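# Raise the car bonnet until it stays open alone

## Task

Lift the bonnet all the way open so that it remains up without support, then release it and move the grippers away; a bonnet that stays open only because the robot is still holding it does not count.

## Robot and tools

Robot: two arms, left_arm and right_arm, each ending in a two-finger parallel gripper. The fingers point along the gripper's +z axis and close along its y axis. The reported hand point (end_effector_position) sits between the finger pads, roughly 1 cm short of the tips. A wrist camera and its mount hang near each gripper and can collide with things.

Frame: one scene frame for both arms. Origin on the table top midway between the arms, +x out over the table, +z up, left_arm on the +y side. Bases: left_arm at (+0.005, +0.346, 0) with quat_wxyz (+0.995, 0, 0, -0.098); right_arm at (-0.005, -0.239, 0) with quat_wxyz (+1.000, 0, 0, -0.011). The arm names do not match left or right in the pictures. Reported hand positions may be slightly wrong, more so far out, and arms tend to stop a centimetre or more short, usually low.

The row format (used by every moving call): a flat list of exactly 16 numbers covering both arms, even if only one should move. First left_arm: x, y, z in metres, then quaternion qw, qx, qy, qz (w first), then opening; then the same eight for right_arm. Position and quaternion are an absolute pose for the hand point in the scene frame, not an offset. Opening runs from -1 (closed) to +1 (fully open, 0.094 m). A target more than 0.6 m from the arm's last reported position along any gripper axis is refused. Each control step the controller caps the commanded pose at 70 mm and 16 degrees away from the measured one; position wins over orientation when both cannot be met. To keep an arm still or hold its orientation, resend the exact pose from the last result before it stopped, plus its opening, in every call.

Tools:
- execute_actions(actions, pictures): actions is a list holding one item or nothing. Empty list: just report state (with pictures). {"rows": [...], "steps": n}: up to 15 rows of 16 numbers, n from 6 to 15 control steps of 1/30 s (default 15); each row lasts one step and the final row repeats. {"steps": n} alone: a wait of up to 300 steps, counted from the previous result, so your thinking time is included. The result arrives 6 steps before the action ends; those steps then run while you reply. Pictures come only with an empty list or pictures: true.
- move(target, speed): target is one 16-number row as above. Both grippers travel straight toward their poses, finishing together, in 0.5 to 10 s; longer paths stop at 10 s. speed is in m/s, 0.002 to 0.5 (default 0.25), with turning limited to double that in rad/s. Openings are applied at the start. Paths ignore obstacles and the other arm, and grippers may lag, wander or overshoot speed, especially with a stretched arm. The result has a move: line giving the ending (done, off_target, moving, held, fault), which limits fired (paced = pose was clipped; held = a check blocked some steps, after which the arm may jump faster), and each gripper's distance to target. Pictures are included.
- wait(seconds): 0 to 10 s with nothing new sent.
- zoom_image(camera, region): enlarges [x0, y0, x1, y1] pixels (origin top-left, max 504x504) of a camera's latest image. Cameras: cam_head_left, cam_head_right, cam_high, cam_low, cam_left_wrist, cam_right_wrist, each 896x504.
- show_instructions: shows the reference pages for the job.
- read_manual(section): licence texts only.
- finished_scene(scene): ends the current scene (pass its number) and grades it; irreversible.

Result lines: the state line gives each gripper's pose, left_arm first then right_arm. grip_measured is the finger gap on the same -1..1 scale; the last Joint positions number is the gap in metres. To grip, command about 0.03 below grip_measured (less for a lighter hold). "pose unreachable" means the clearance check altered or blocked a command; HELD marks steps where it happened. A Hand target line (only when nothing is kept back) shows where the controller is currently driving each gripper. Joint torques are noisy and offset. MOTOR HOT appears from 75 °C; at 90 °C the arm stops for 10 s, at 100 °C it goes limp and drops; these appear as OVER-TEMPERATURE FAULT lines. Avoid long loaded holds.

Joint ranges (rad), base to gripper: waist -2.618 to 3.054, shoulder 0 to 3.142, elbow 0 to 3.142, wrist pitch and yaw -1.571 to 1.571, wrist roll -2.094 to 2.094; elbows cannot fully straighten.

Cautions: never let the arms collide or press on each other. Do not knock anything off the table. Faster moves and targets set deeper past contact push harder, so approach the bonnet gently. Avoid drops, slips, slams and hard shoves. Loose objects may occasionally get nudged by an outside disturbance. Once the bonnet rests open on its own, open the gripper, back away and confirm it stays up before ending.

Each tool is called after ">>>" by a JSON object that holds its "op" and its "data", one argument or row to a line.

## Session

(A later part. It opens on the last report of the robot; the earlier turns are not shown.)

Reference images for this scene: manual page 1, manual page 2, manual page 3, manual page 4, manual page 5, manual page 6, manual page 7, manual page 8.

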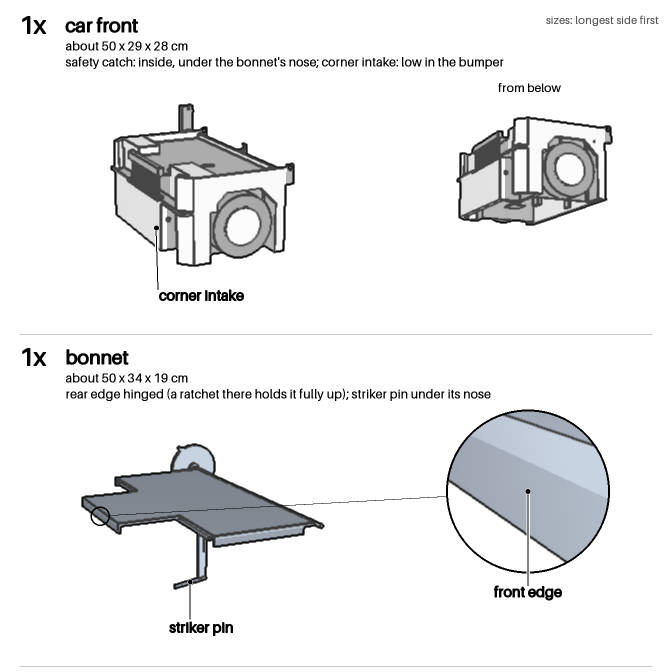

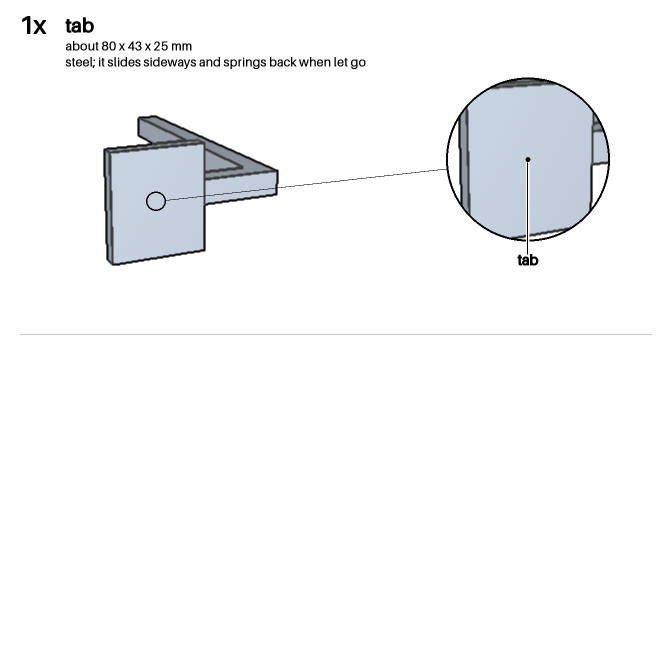

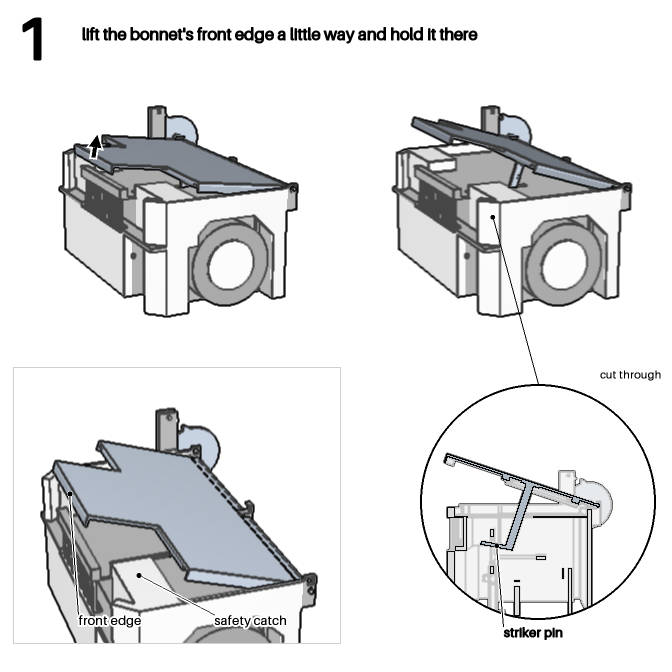

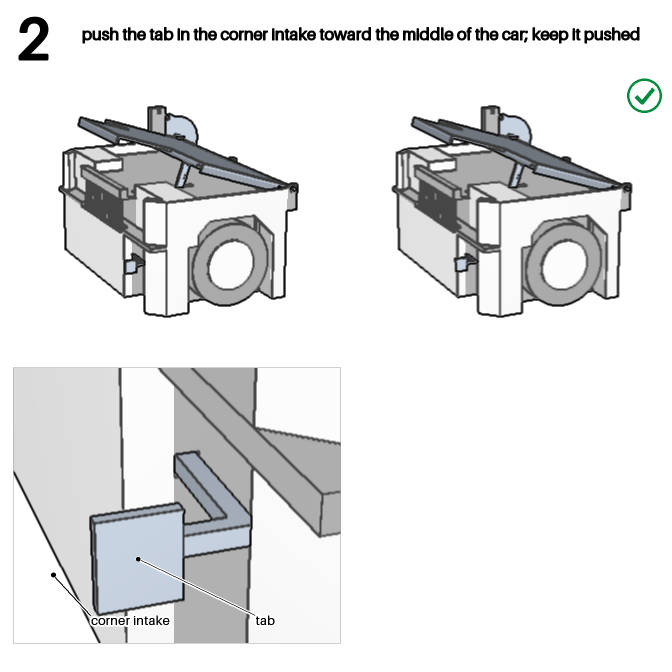

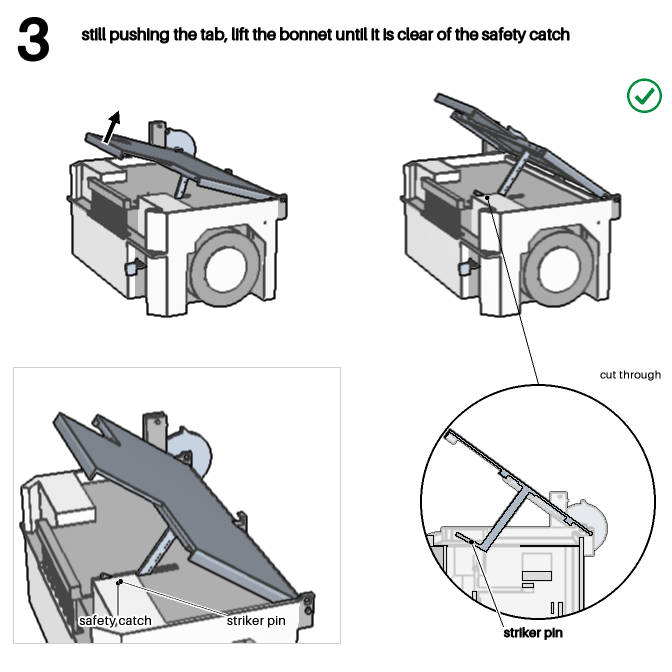

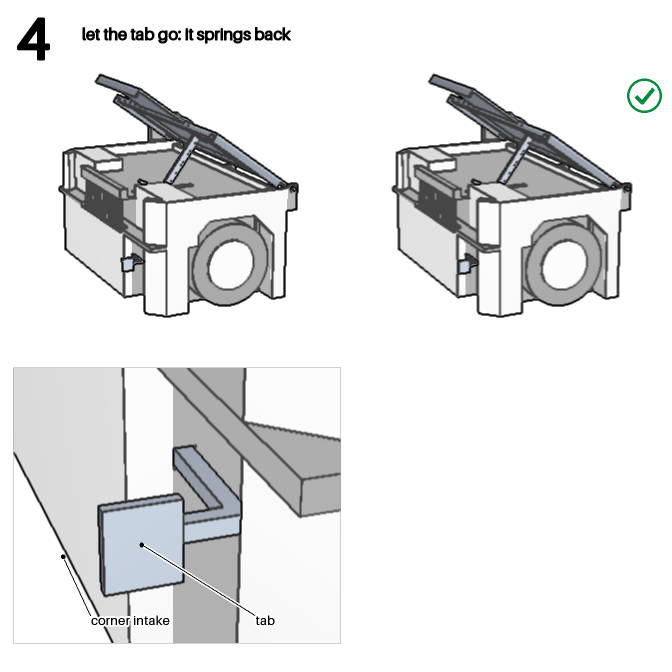

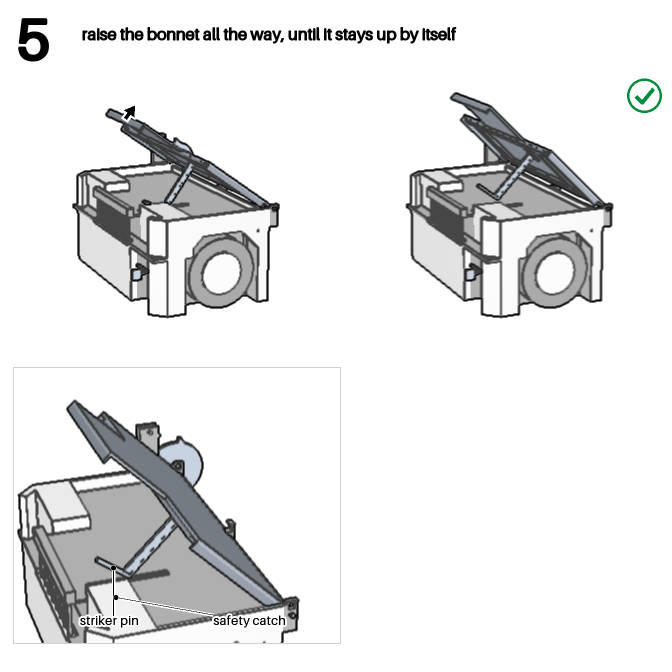

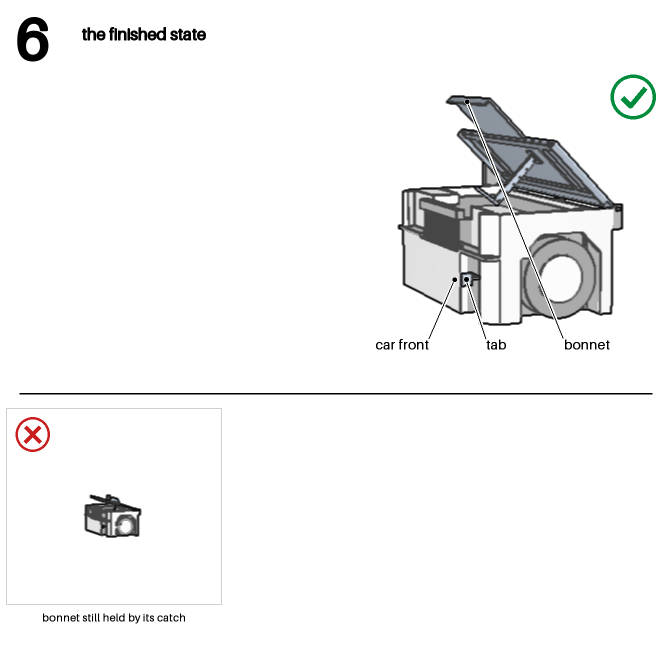

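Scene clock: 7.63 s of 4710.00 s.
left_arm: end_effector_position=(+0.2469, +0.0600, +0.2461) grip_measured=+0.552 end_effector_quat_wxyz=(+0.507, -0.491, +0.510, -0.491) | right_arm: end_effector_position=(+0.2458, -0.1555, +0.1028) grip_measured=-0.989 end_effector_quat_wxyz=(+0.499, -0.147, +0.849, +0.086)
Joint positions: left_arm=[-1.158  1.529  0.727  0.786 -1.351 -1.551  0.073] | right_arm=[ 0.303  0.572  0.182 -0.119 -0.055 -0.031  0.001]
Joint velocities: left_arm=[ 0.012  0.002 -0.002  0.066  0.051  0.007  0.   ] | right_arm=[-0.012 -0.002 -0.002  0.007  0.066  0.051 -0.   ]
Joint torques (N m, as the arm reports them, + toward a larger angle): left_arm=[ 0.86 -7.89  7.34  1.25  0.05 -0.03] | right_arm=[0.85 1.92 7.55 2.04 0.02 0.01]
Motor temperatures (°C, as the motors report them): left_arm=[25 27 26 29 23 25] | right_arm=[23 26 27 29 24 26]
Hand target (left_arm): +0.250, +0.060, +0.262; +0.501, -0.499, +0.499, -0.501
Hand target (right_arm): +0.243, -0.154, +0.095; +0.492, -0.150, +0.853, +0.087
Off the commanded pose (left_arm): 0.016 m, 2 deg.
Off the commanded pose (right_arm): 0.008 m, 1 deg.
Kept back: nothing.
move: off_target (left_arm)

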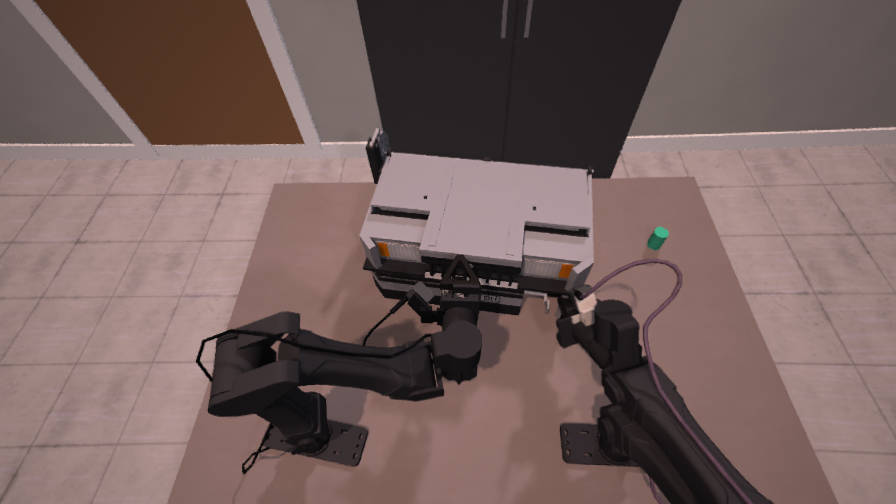

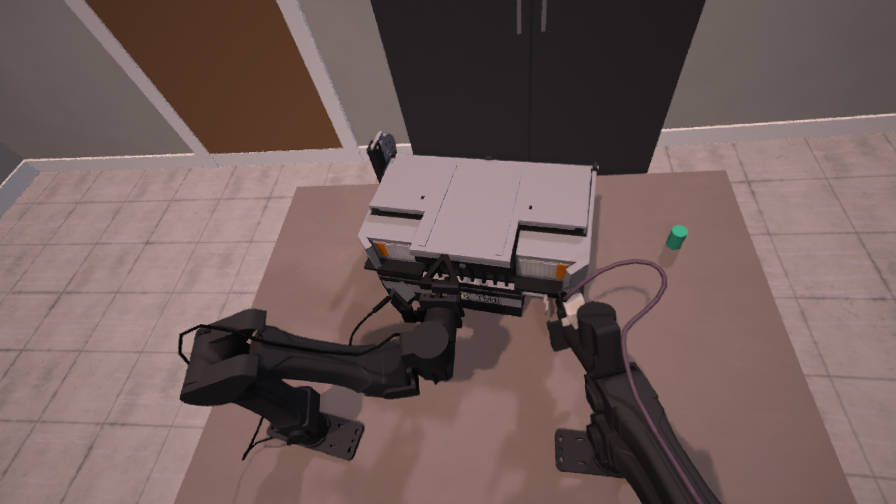

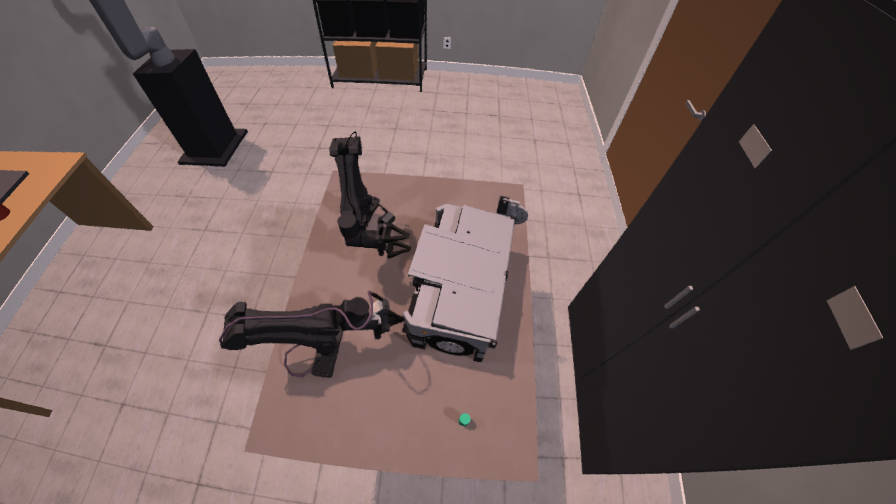

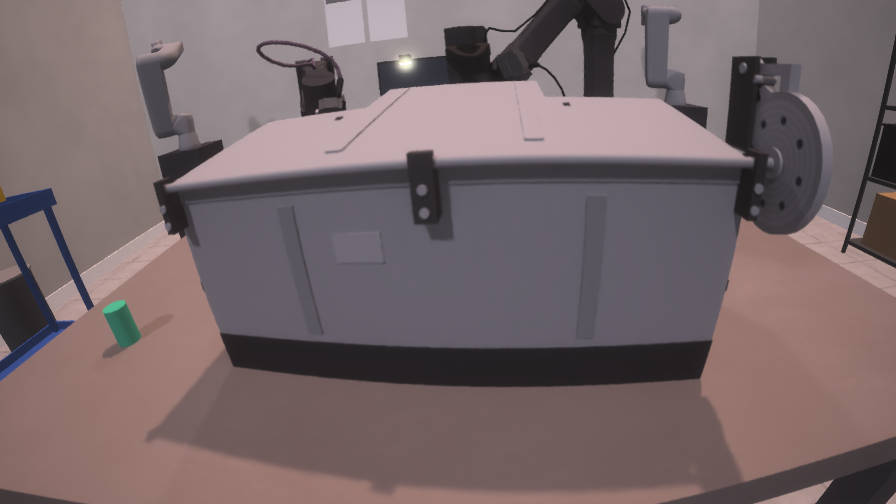

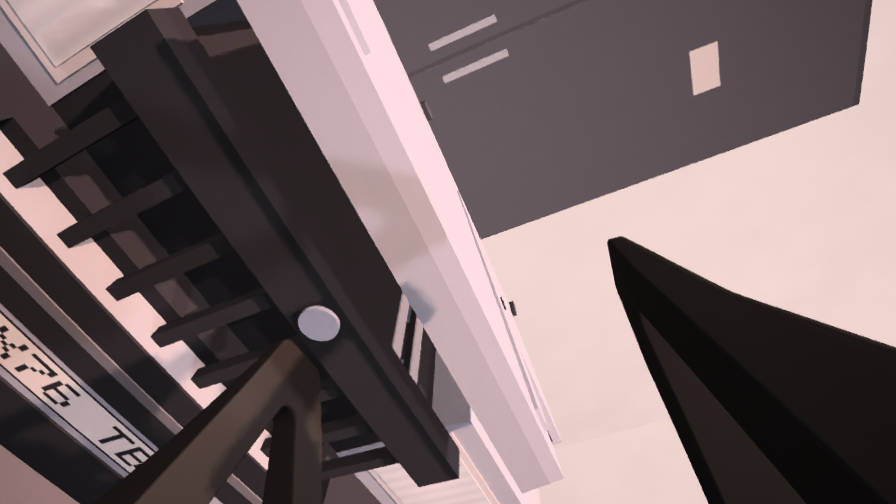

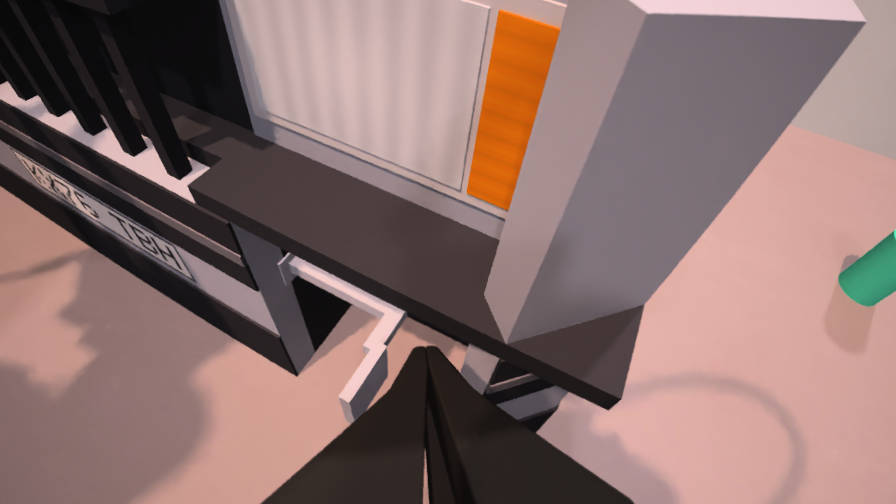

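>>> {"op": "move", "data": {
  "target": [0.275,0.06,0.260,0.5,-0.5,0.5,-0.5,0.55,0.262,-0.147,0.076,0.492,-0.15,0.853,0.087,-1],
  "speed": 0.05
}}

Scene clock: 9.10 s of 4710.00 s.
left_arm: end_effector_position=(+0.2709, +0.0635, +0.2528) grip_measured=+0.552 end_effector_quat_wxyz=(+0.502, -0.497, +0.503, -0.498) | right_arm: end_effector_position=(+0.2641, -0.1492, +0.0840) grip_measured=-0.989 end_effector_quat_wxyz=(+0.498, -0.149, +0.850, +0.085)
Joint positions: left_arm=[-1.077  1.529  0.75   0.779 -1.271 -1.562  0.073] | right_arm=[ 0.31   0.805  0.143  0.15  -0.049 -0.031  0.001]
Joint velocities: left_arm=[-0.017 -0.007 -0.007 -0.007 -0.051  0.007 -0.   ] | right_arm=[-0.002  0.002 -0.007 -0.007 -0.037 -0.037  0.001]
Joint torques (N m, as the arm reports them, + toward a larger angle): left_arm=[ 0.8  -5.74  7.34  1.31  0.09 -0.03] | right_arm=[0.85 0.71 6.89 2.13 0.05 0.05]
Motor temperatures (°C, as the motors report them): left_arm=[25 27 27 29 23 25] | right_arm=[23 26 27 30 24 26]
Hand target (left_arm): +0.275, +0.060, +0.260; +0.500, -0.500, +0.500, -0.500
Hand target (right_arm): +0.260, -0.148, +0.076; +0.492, -0.150, +0.853, +0.087
Off the commanded pose (left_arm): 0.009 m, 1 deg.
Off the commanded pose (right_arm): 0.009 m, 1 deg.
Kept back: nothing.
move: done

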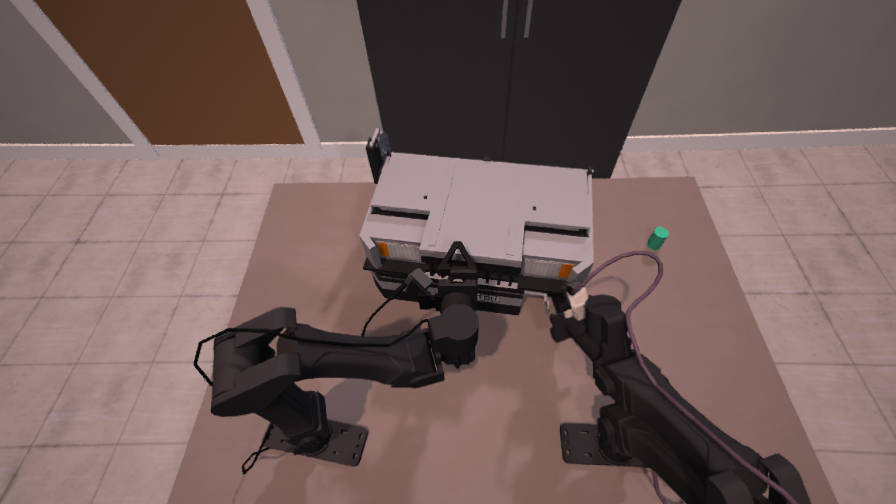

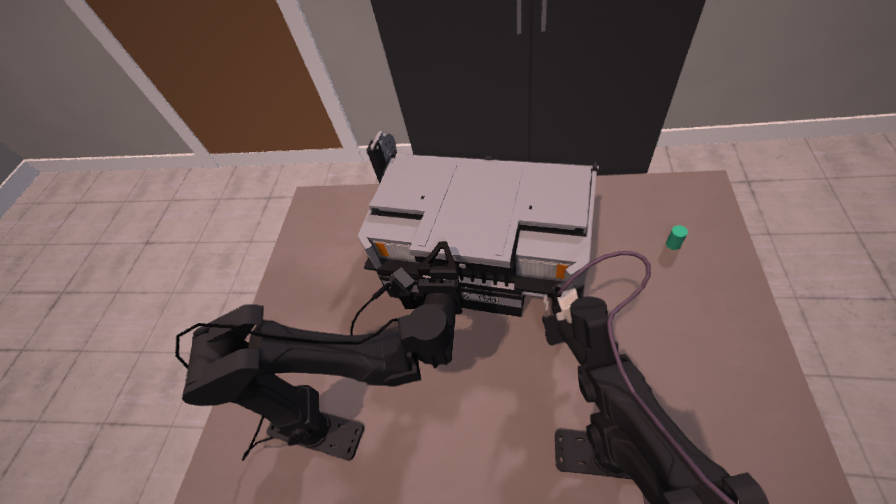

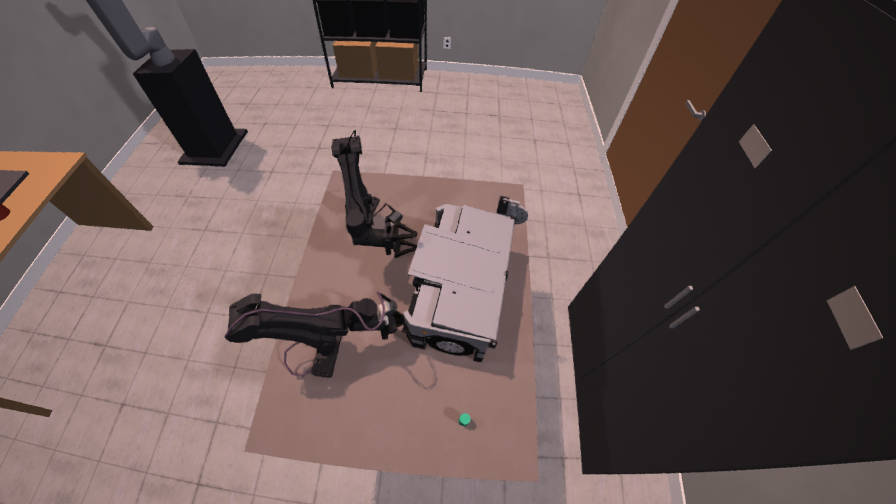

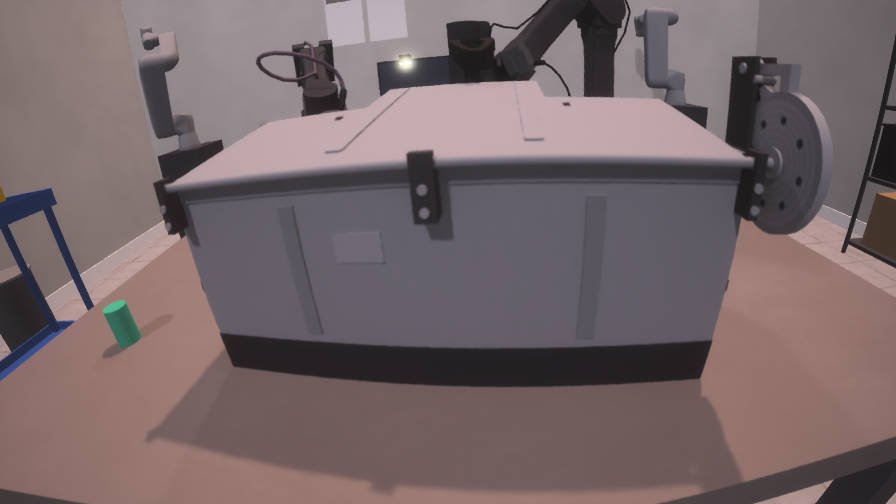

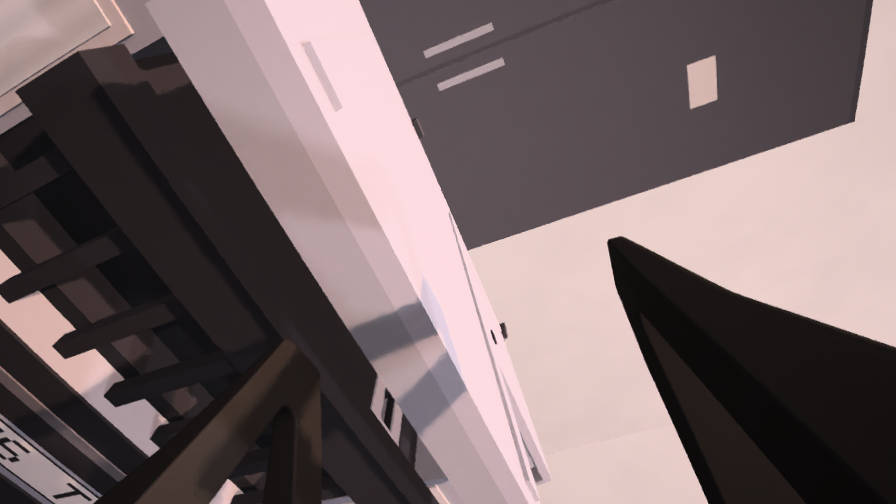

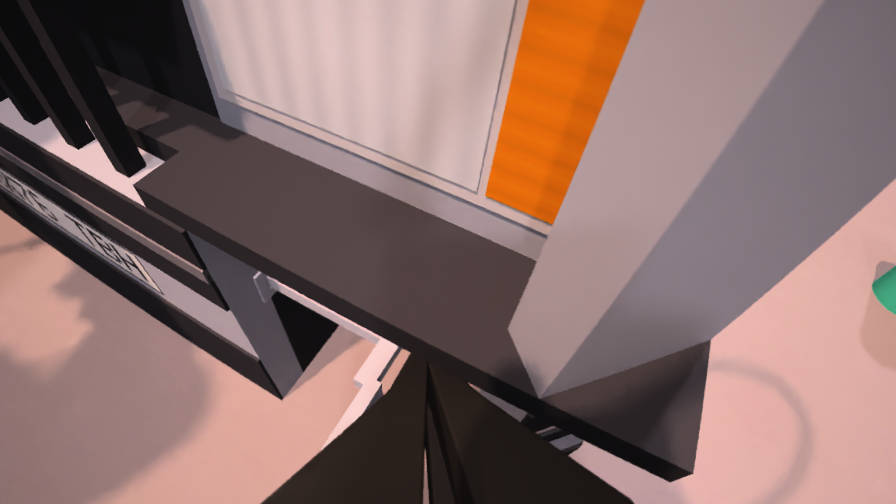

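>>> {"op": "move", "data": {
  "target": [0.297,0.06,0.254,0.5,-0.5,0.5,-0.5,0.75,0.262,-0.147,0.076,0.492,-0.15,0.853,0.087,-1],
  "speed": 0.04
}}

Scene clock: 10.30 s of 4710.00 s.
left_arm: end_effector_position=(+0.2920, +0.0656, +0.2485) grip_measured=+0.747 end_effector_quat_wxyz=(+0.503, -0.497, +0.505, -0.495) | right_arm: end_effector_position=(+0.2647, -0.1492, +0.0828) grip_measured=-0.989 end_effector_quat_wxyz=(+0.497, -0.148, +0.851, +0.085)
Joint positions: left_arm=[-1.008  1.557  0.764  0.781 -1.205 -1.566  0.082] | right_arm=[ 0.31   0.816  0.143  0.158 -0.048 -0.03   0.001]
Joint velocities: left_arm=[-0.017 -0.007  0.002 -0.007 -0.007  0.051  0.   ] | right_arm=[ 0.007 -0.002  0.027 -0.007 -0.037  0.066 -0.001]
Joint torques (N m, as the arm reports them, + toward a larger angle): left_arm=[ 0.76 -4.99  7.4   1.53  0.06 -0.02] | right_arm=[1.01 0.7  7.1  2.09 0.07 0.06]
Motor temperatures (°C, as the motors report them): left_arm=[25 28 27 29 23 25] | right_arm=[23 26 27 30 24 26]
Hand target (left_arm): +0.297, +0.061, +0.254; +0.500, -0.500, +0.500, -0.500
Hand target (right_arm): +0.262, -0.147, +0.076; +0.492, -0.150, +0.853, +0.087
Off the commanded pose (left_arm): 0.009 m, 1 deg.
Off the commanded pose (right_arm): 0.008 m, 1 deg.
Kept back: nothing.
move: done

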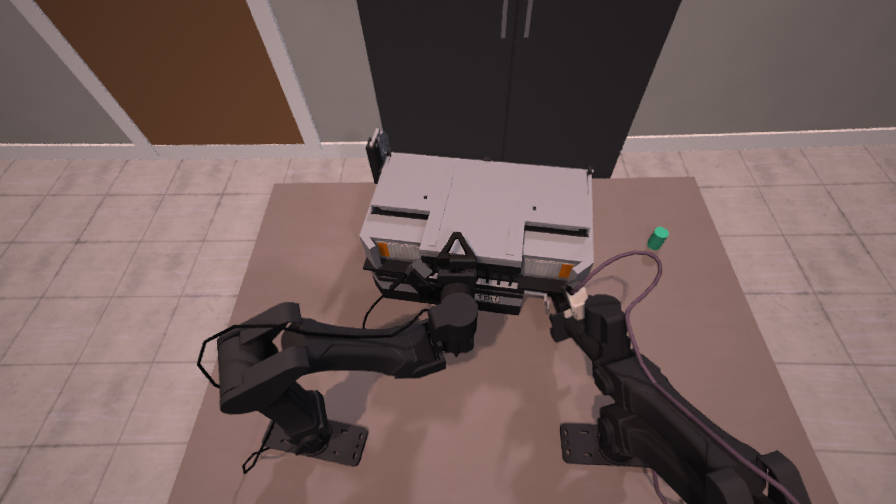

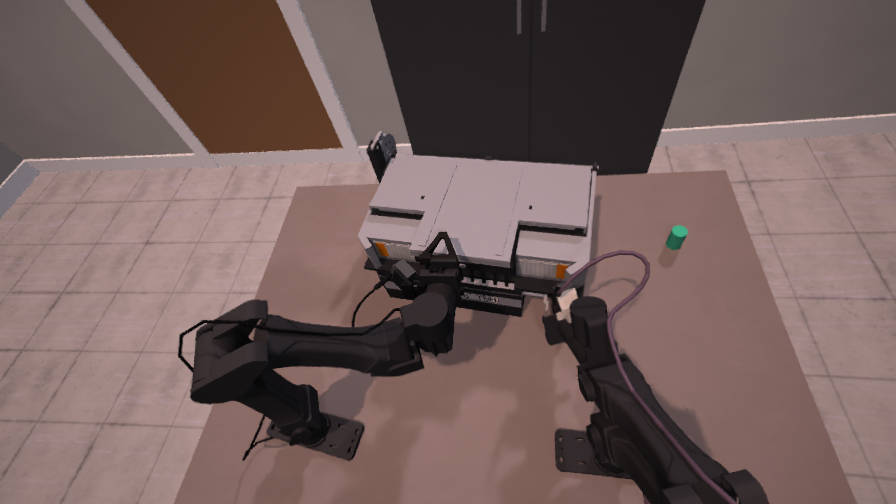

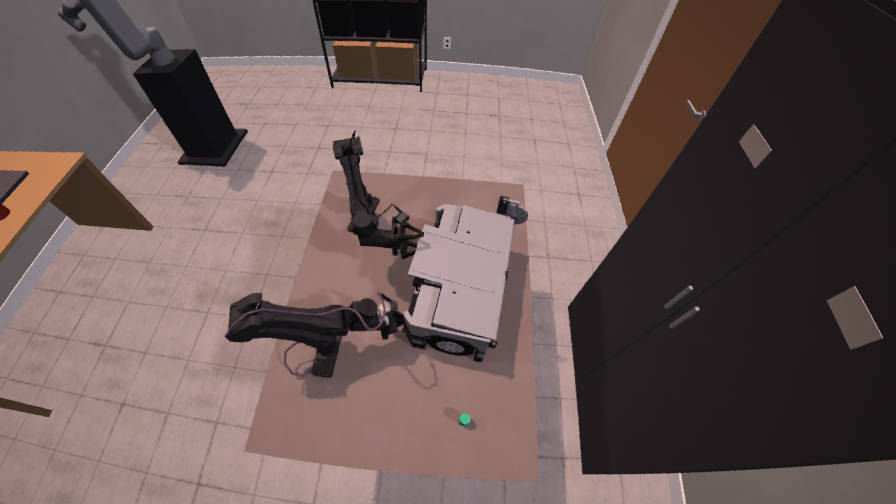

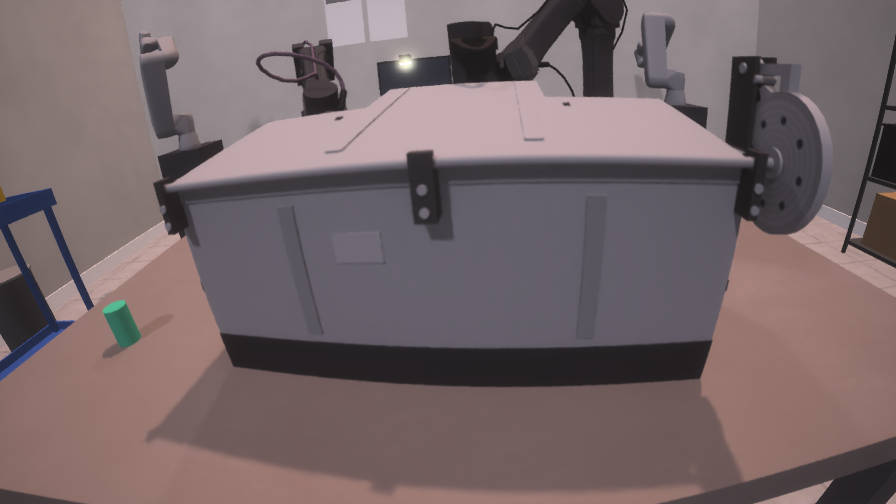

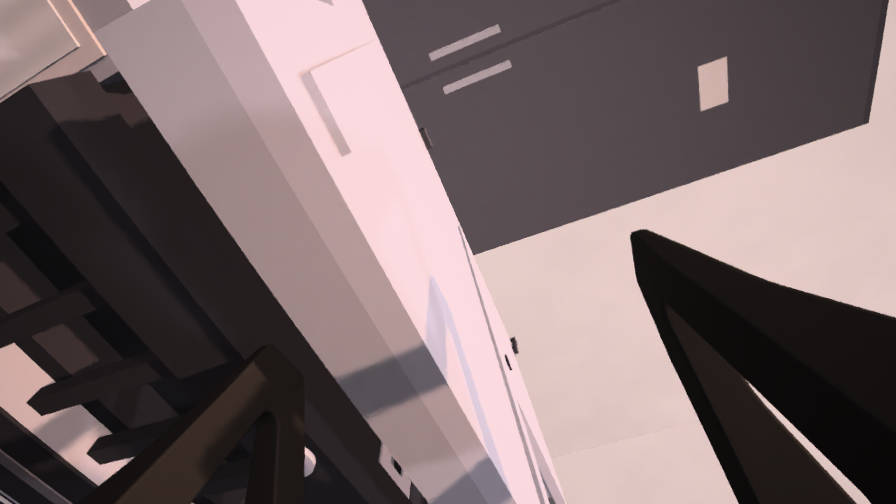

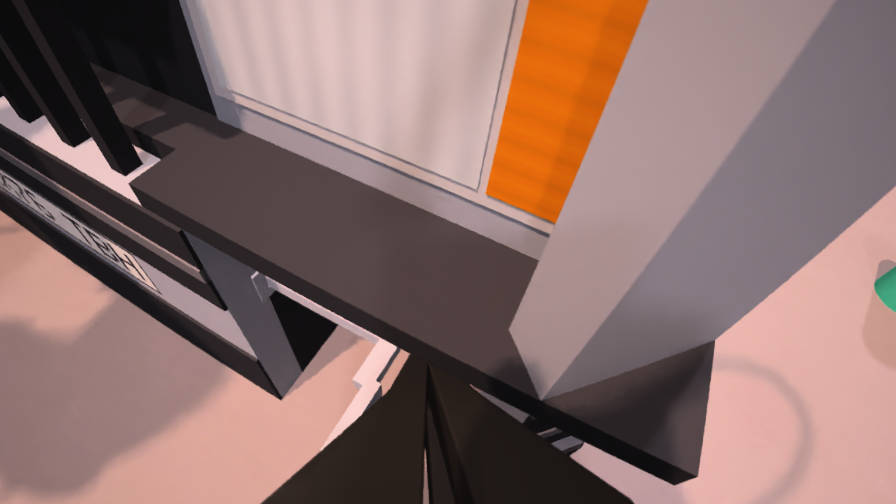

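Looks in the gap. Advance.

>>> {"op": "move", "data": {
  "target": [0.325,0.06,0.255,0.5,-0.5,0.5,-0.5,0.75,0.262,-0.147,0.076,0.492,-0.15,0.853,0.087,-1],
  "speed": 0.04
}}

Scene clock: 11.70 s of 4710.00 s.
left_arm: end_effector_position=(+0.3187, +0.0651, +0.2540) grip_measured=+0.747 end_effector_quat_wxyz=(+0.501, -0.500, +0.498, -0.501) | right_arm: end_effector_position=(+0.2647, -0.1492, +0.0828) grip_measured=-0.989 end_effector_quat_wxyz=(+0.497, -0.148, +0.851, +0.085)
Joint positions: left_arm=[-0.929  1.592  0.813  0.785 -1.126 -1.567  0.082] | right_arm=[ 0.31   0.816  0.143  0.158 -0.048 -0.03   0.001]
Joint velocities: left_arm=[ 0.002  0.017  0.007 -0.007  0.007 -0.037 -0.001] | right_arm=[-0.007  0.017  0.002 -0.007 -0.007 -0.037 -0.001]
Joint torques (N m, as the arm reports them, + toward a larger angle): left_arm=[ 0.97 -4.92  7.21  1.48  0.14 -0.03] | right_arm=[1.02 0.73 7.1  2.1  0.07 0.04]
Motor temperatures (°C, as the motors report them): left_arm=[25 28 27 29 23 25] | right_arm=[23 26 27 30 24 26]
Hand target (left_arm): +0.325, +0.060, +0.255; +0.500, -0.500, +0.500, -0.500
Hand target (right_arm): +0.262, -0.147, +0.076; +0.492, -0.150, +0.853, +0.087
Off the commanded pose (left_arm): 0.008 m, 0 deg.
Off the commanded pose (right_arm): 0.008 m, 1 deg.
Kept back: nothing.
move: done

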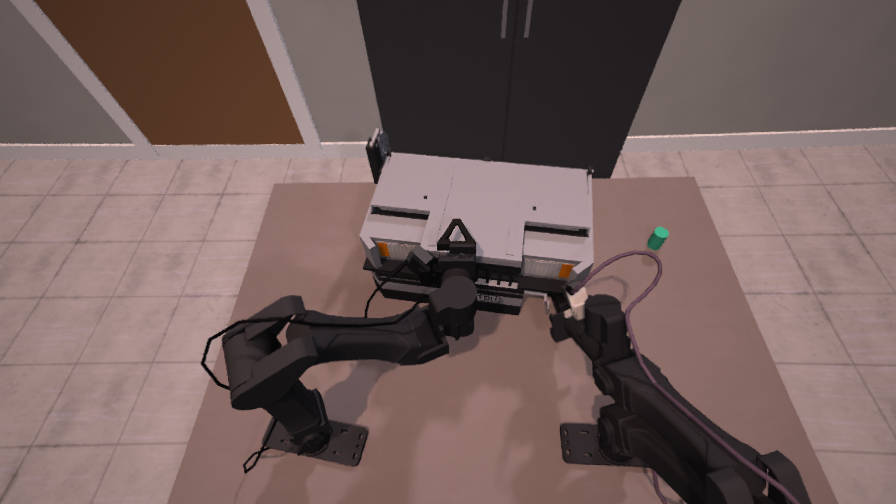

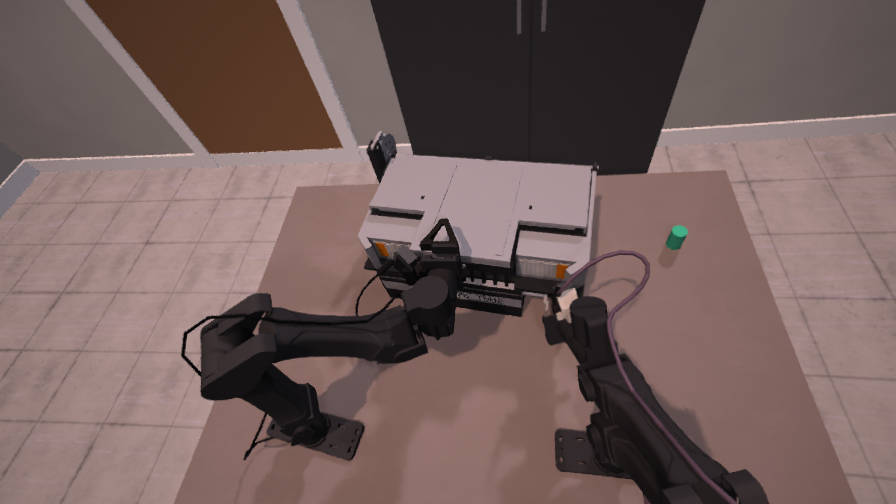

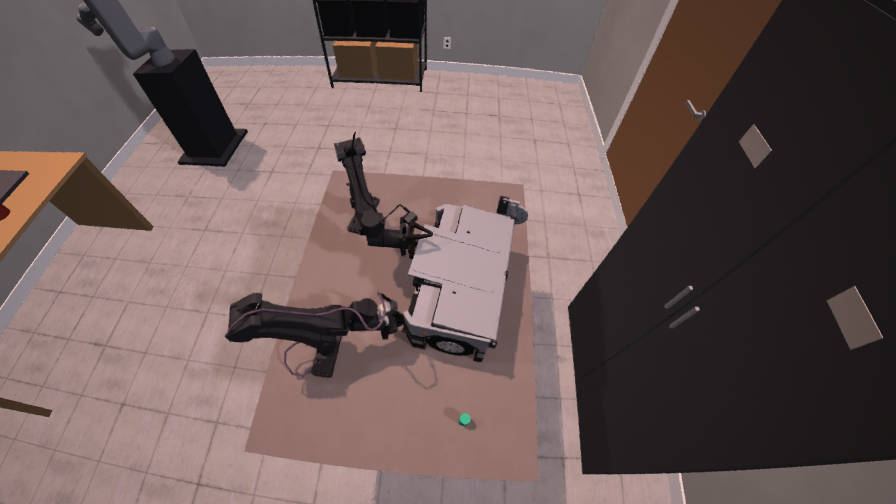

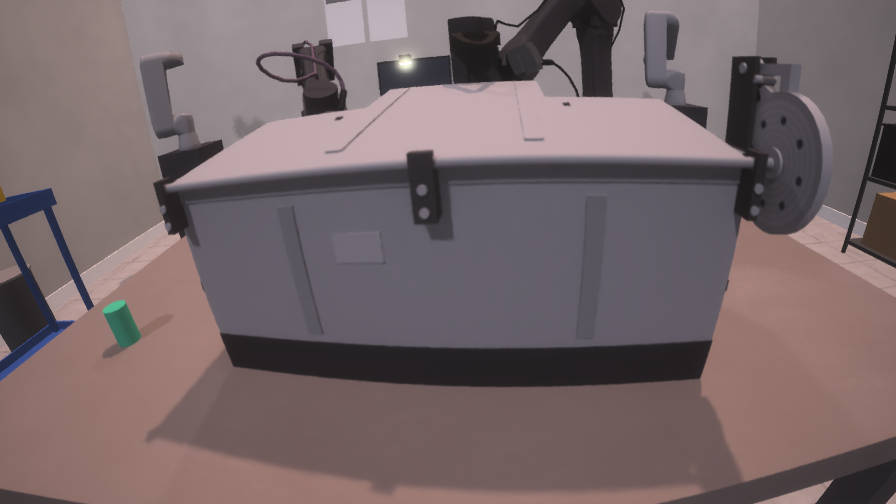

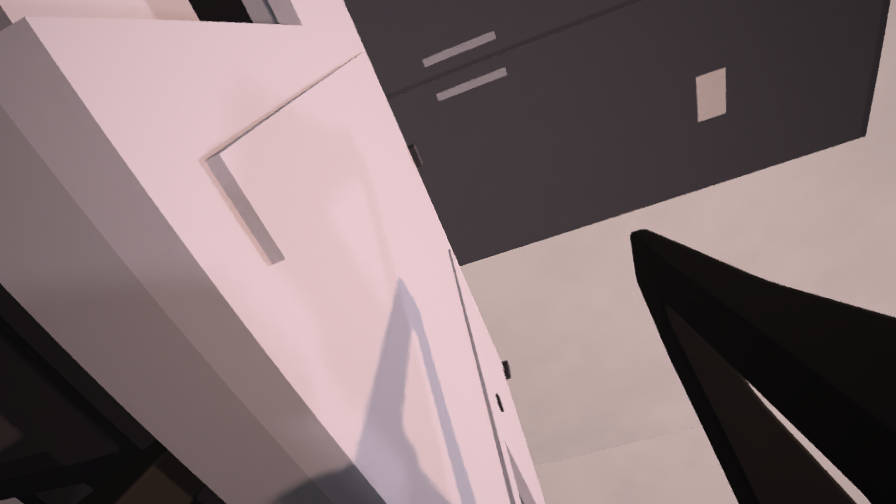

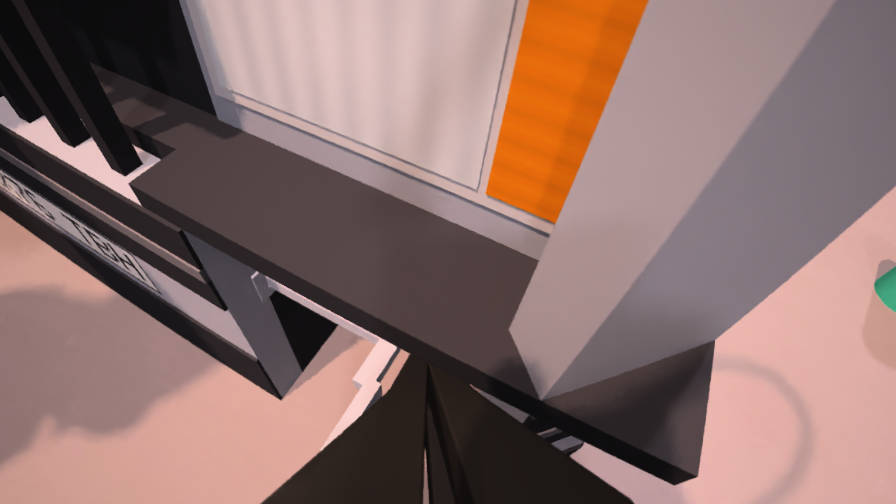

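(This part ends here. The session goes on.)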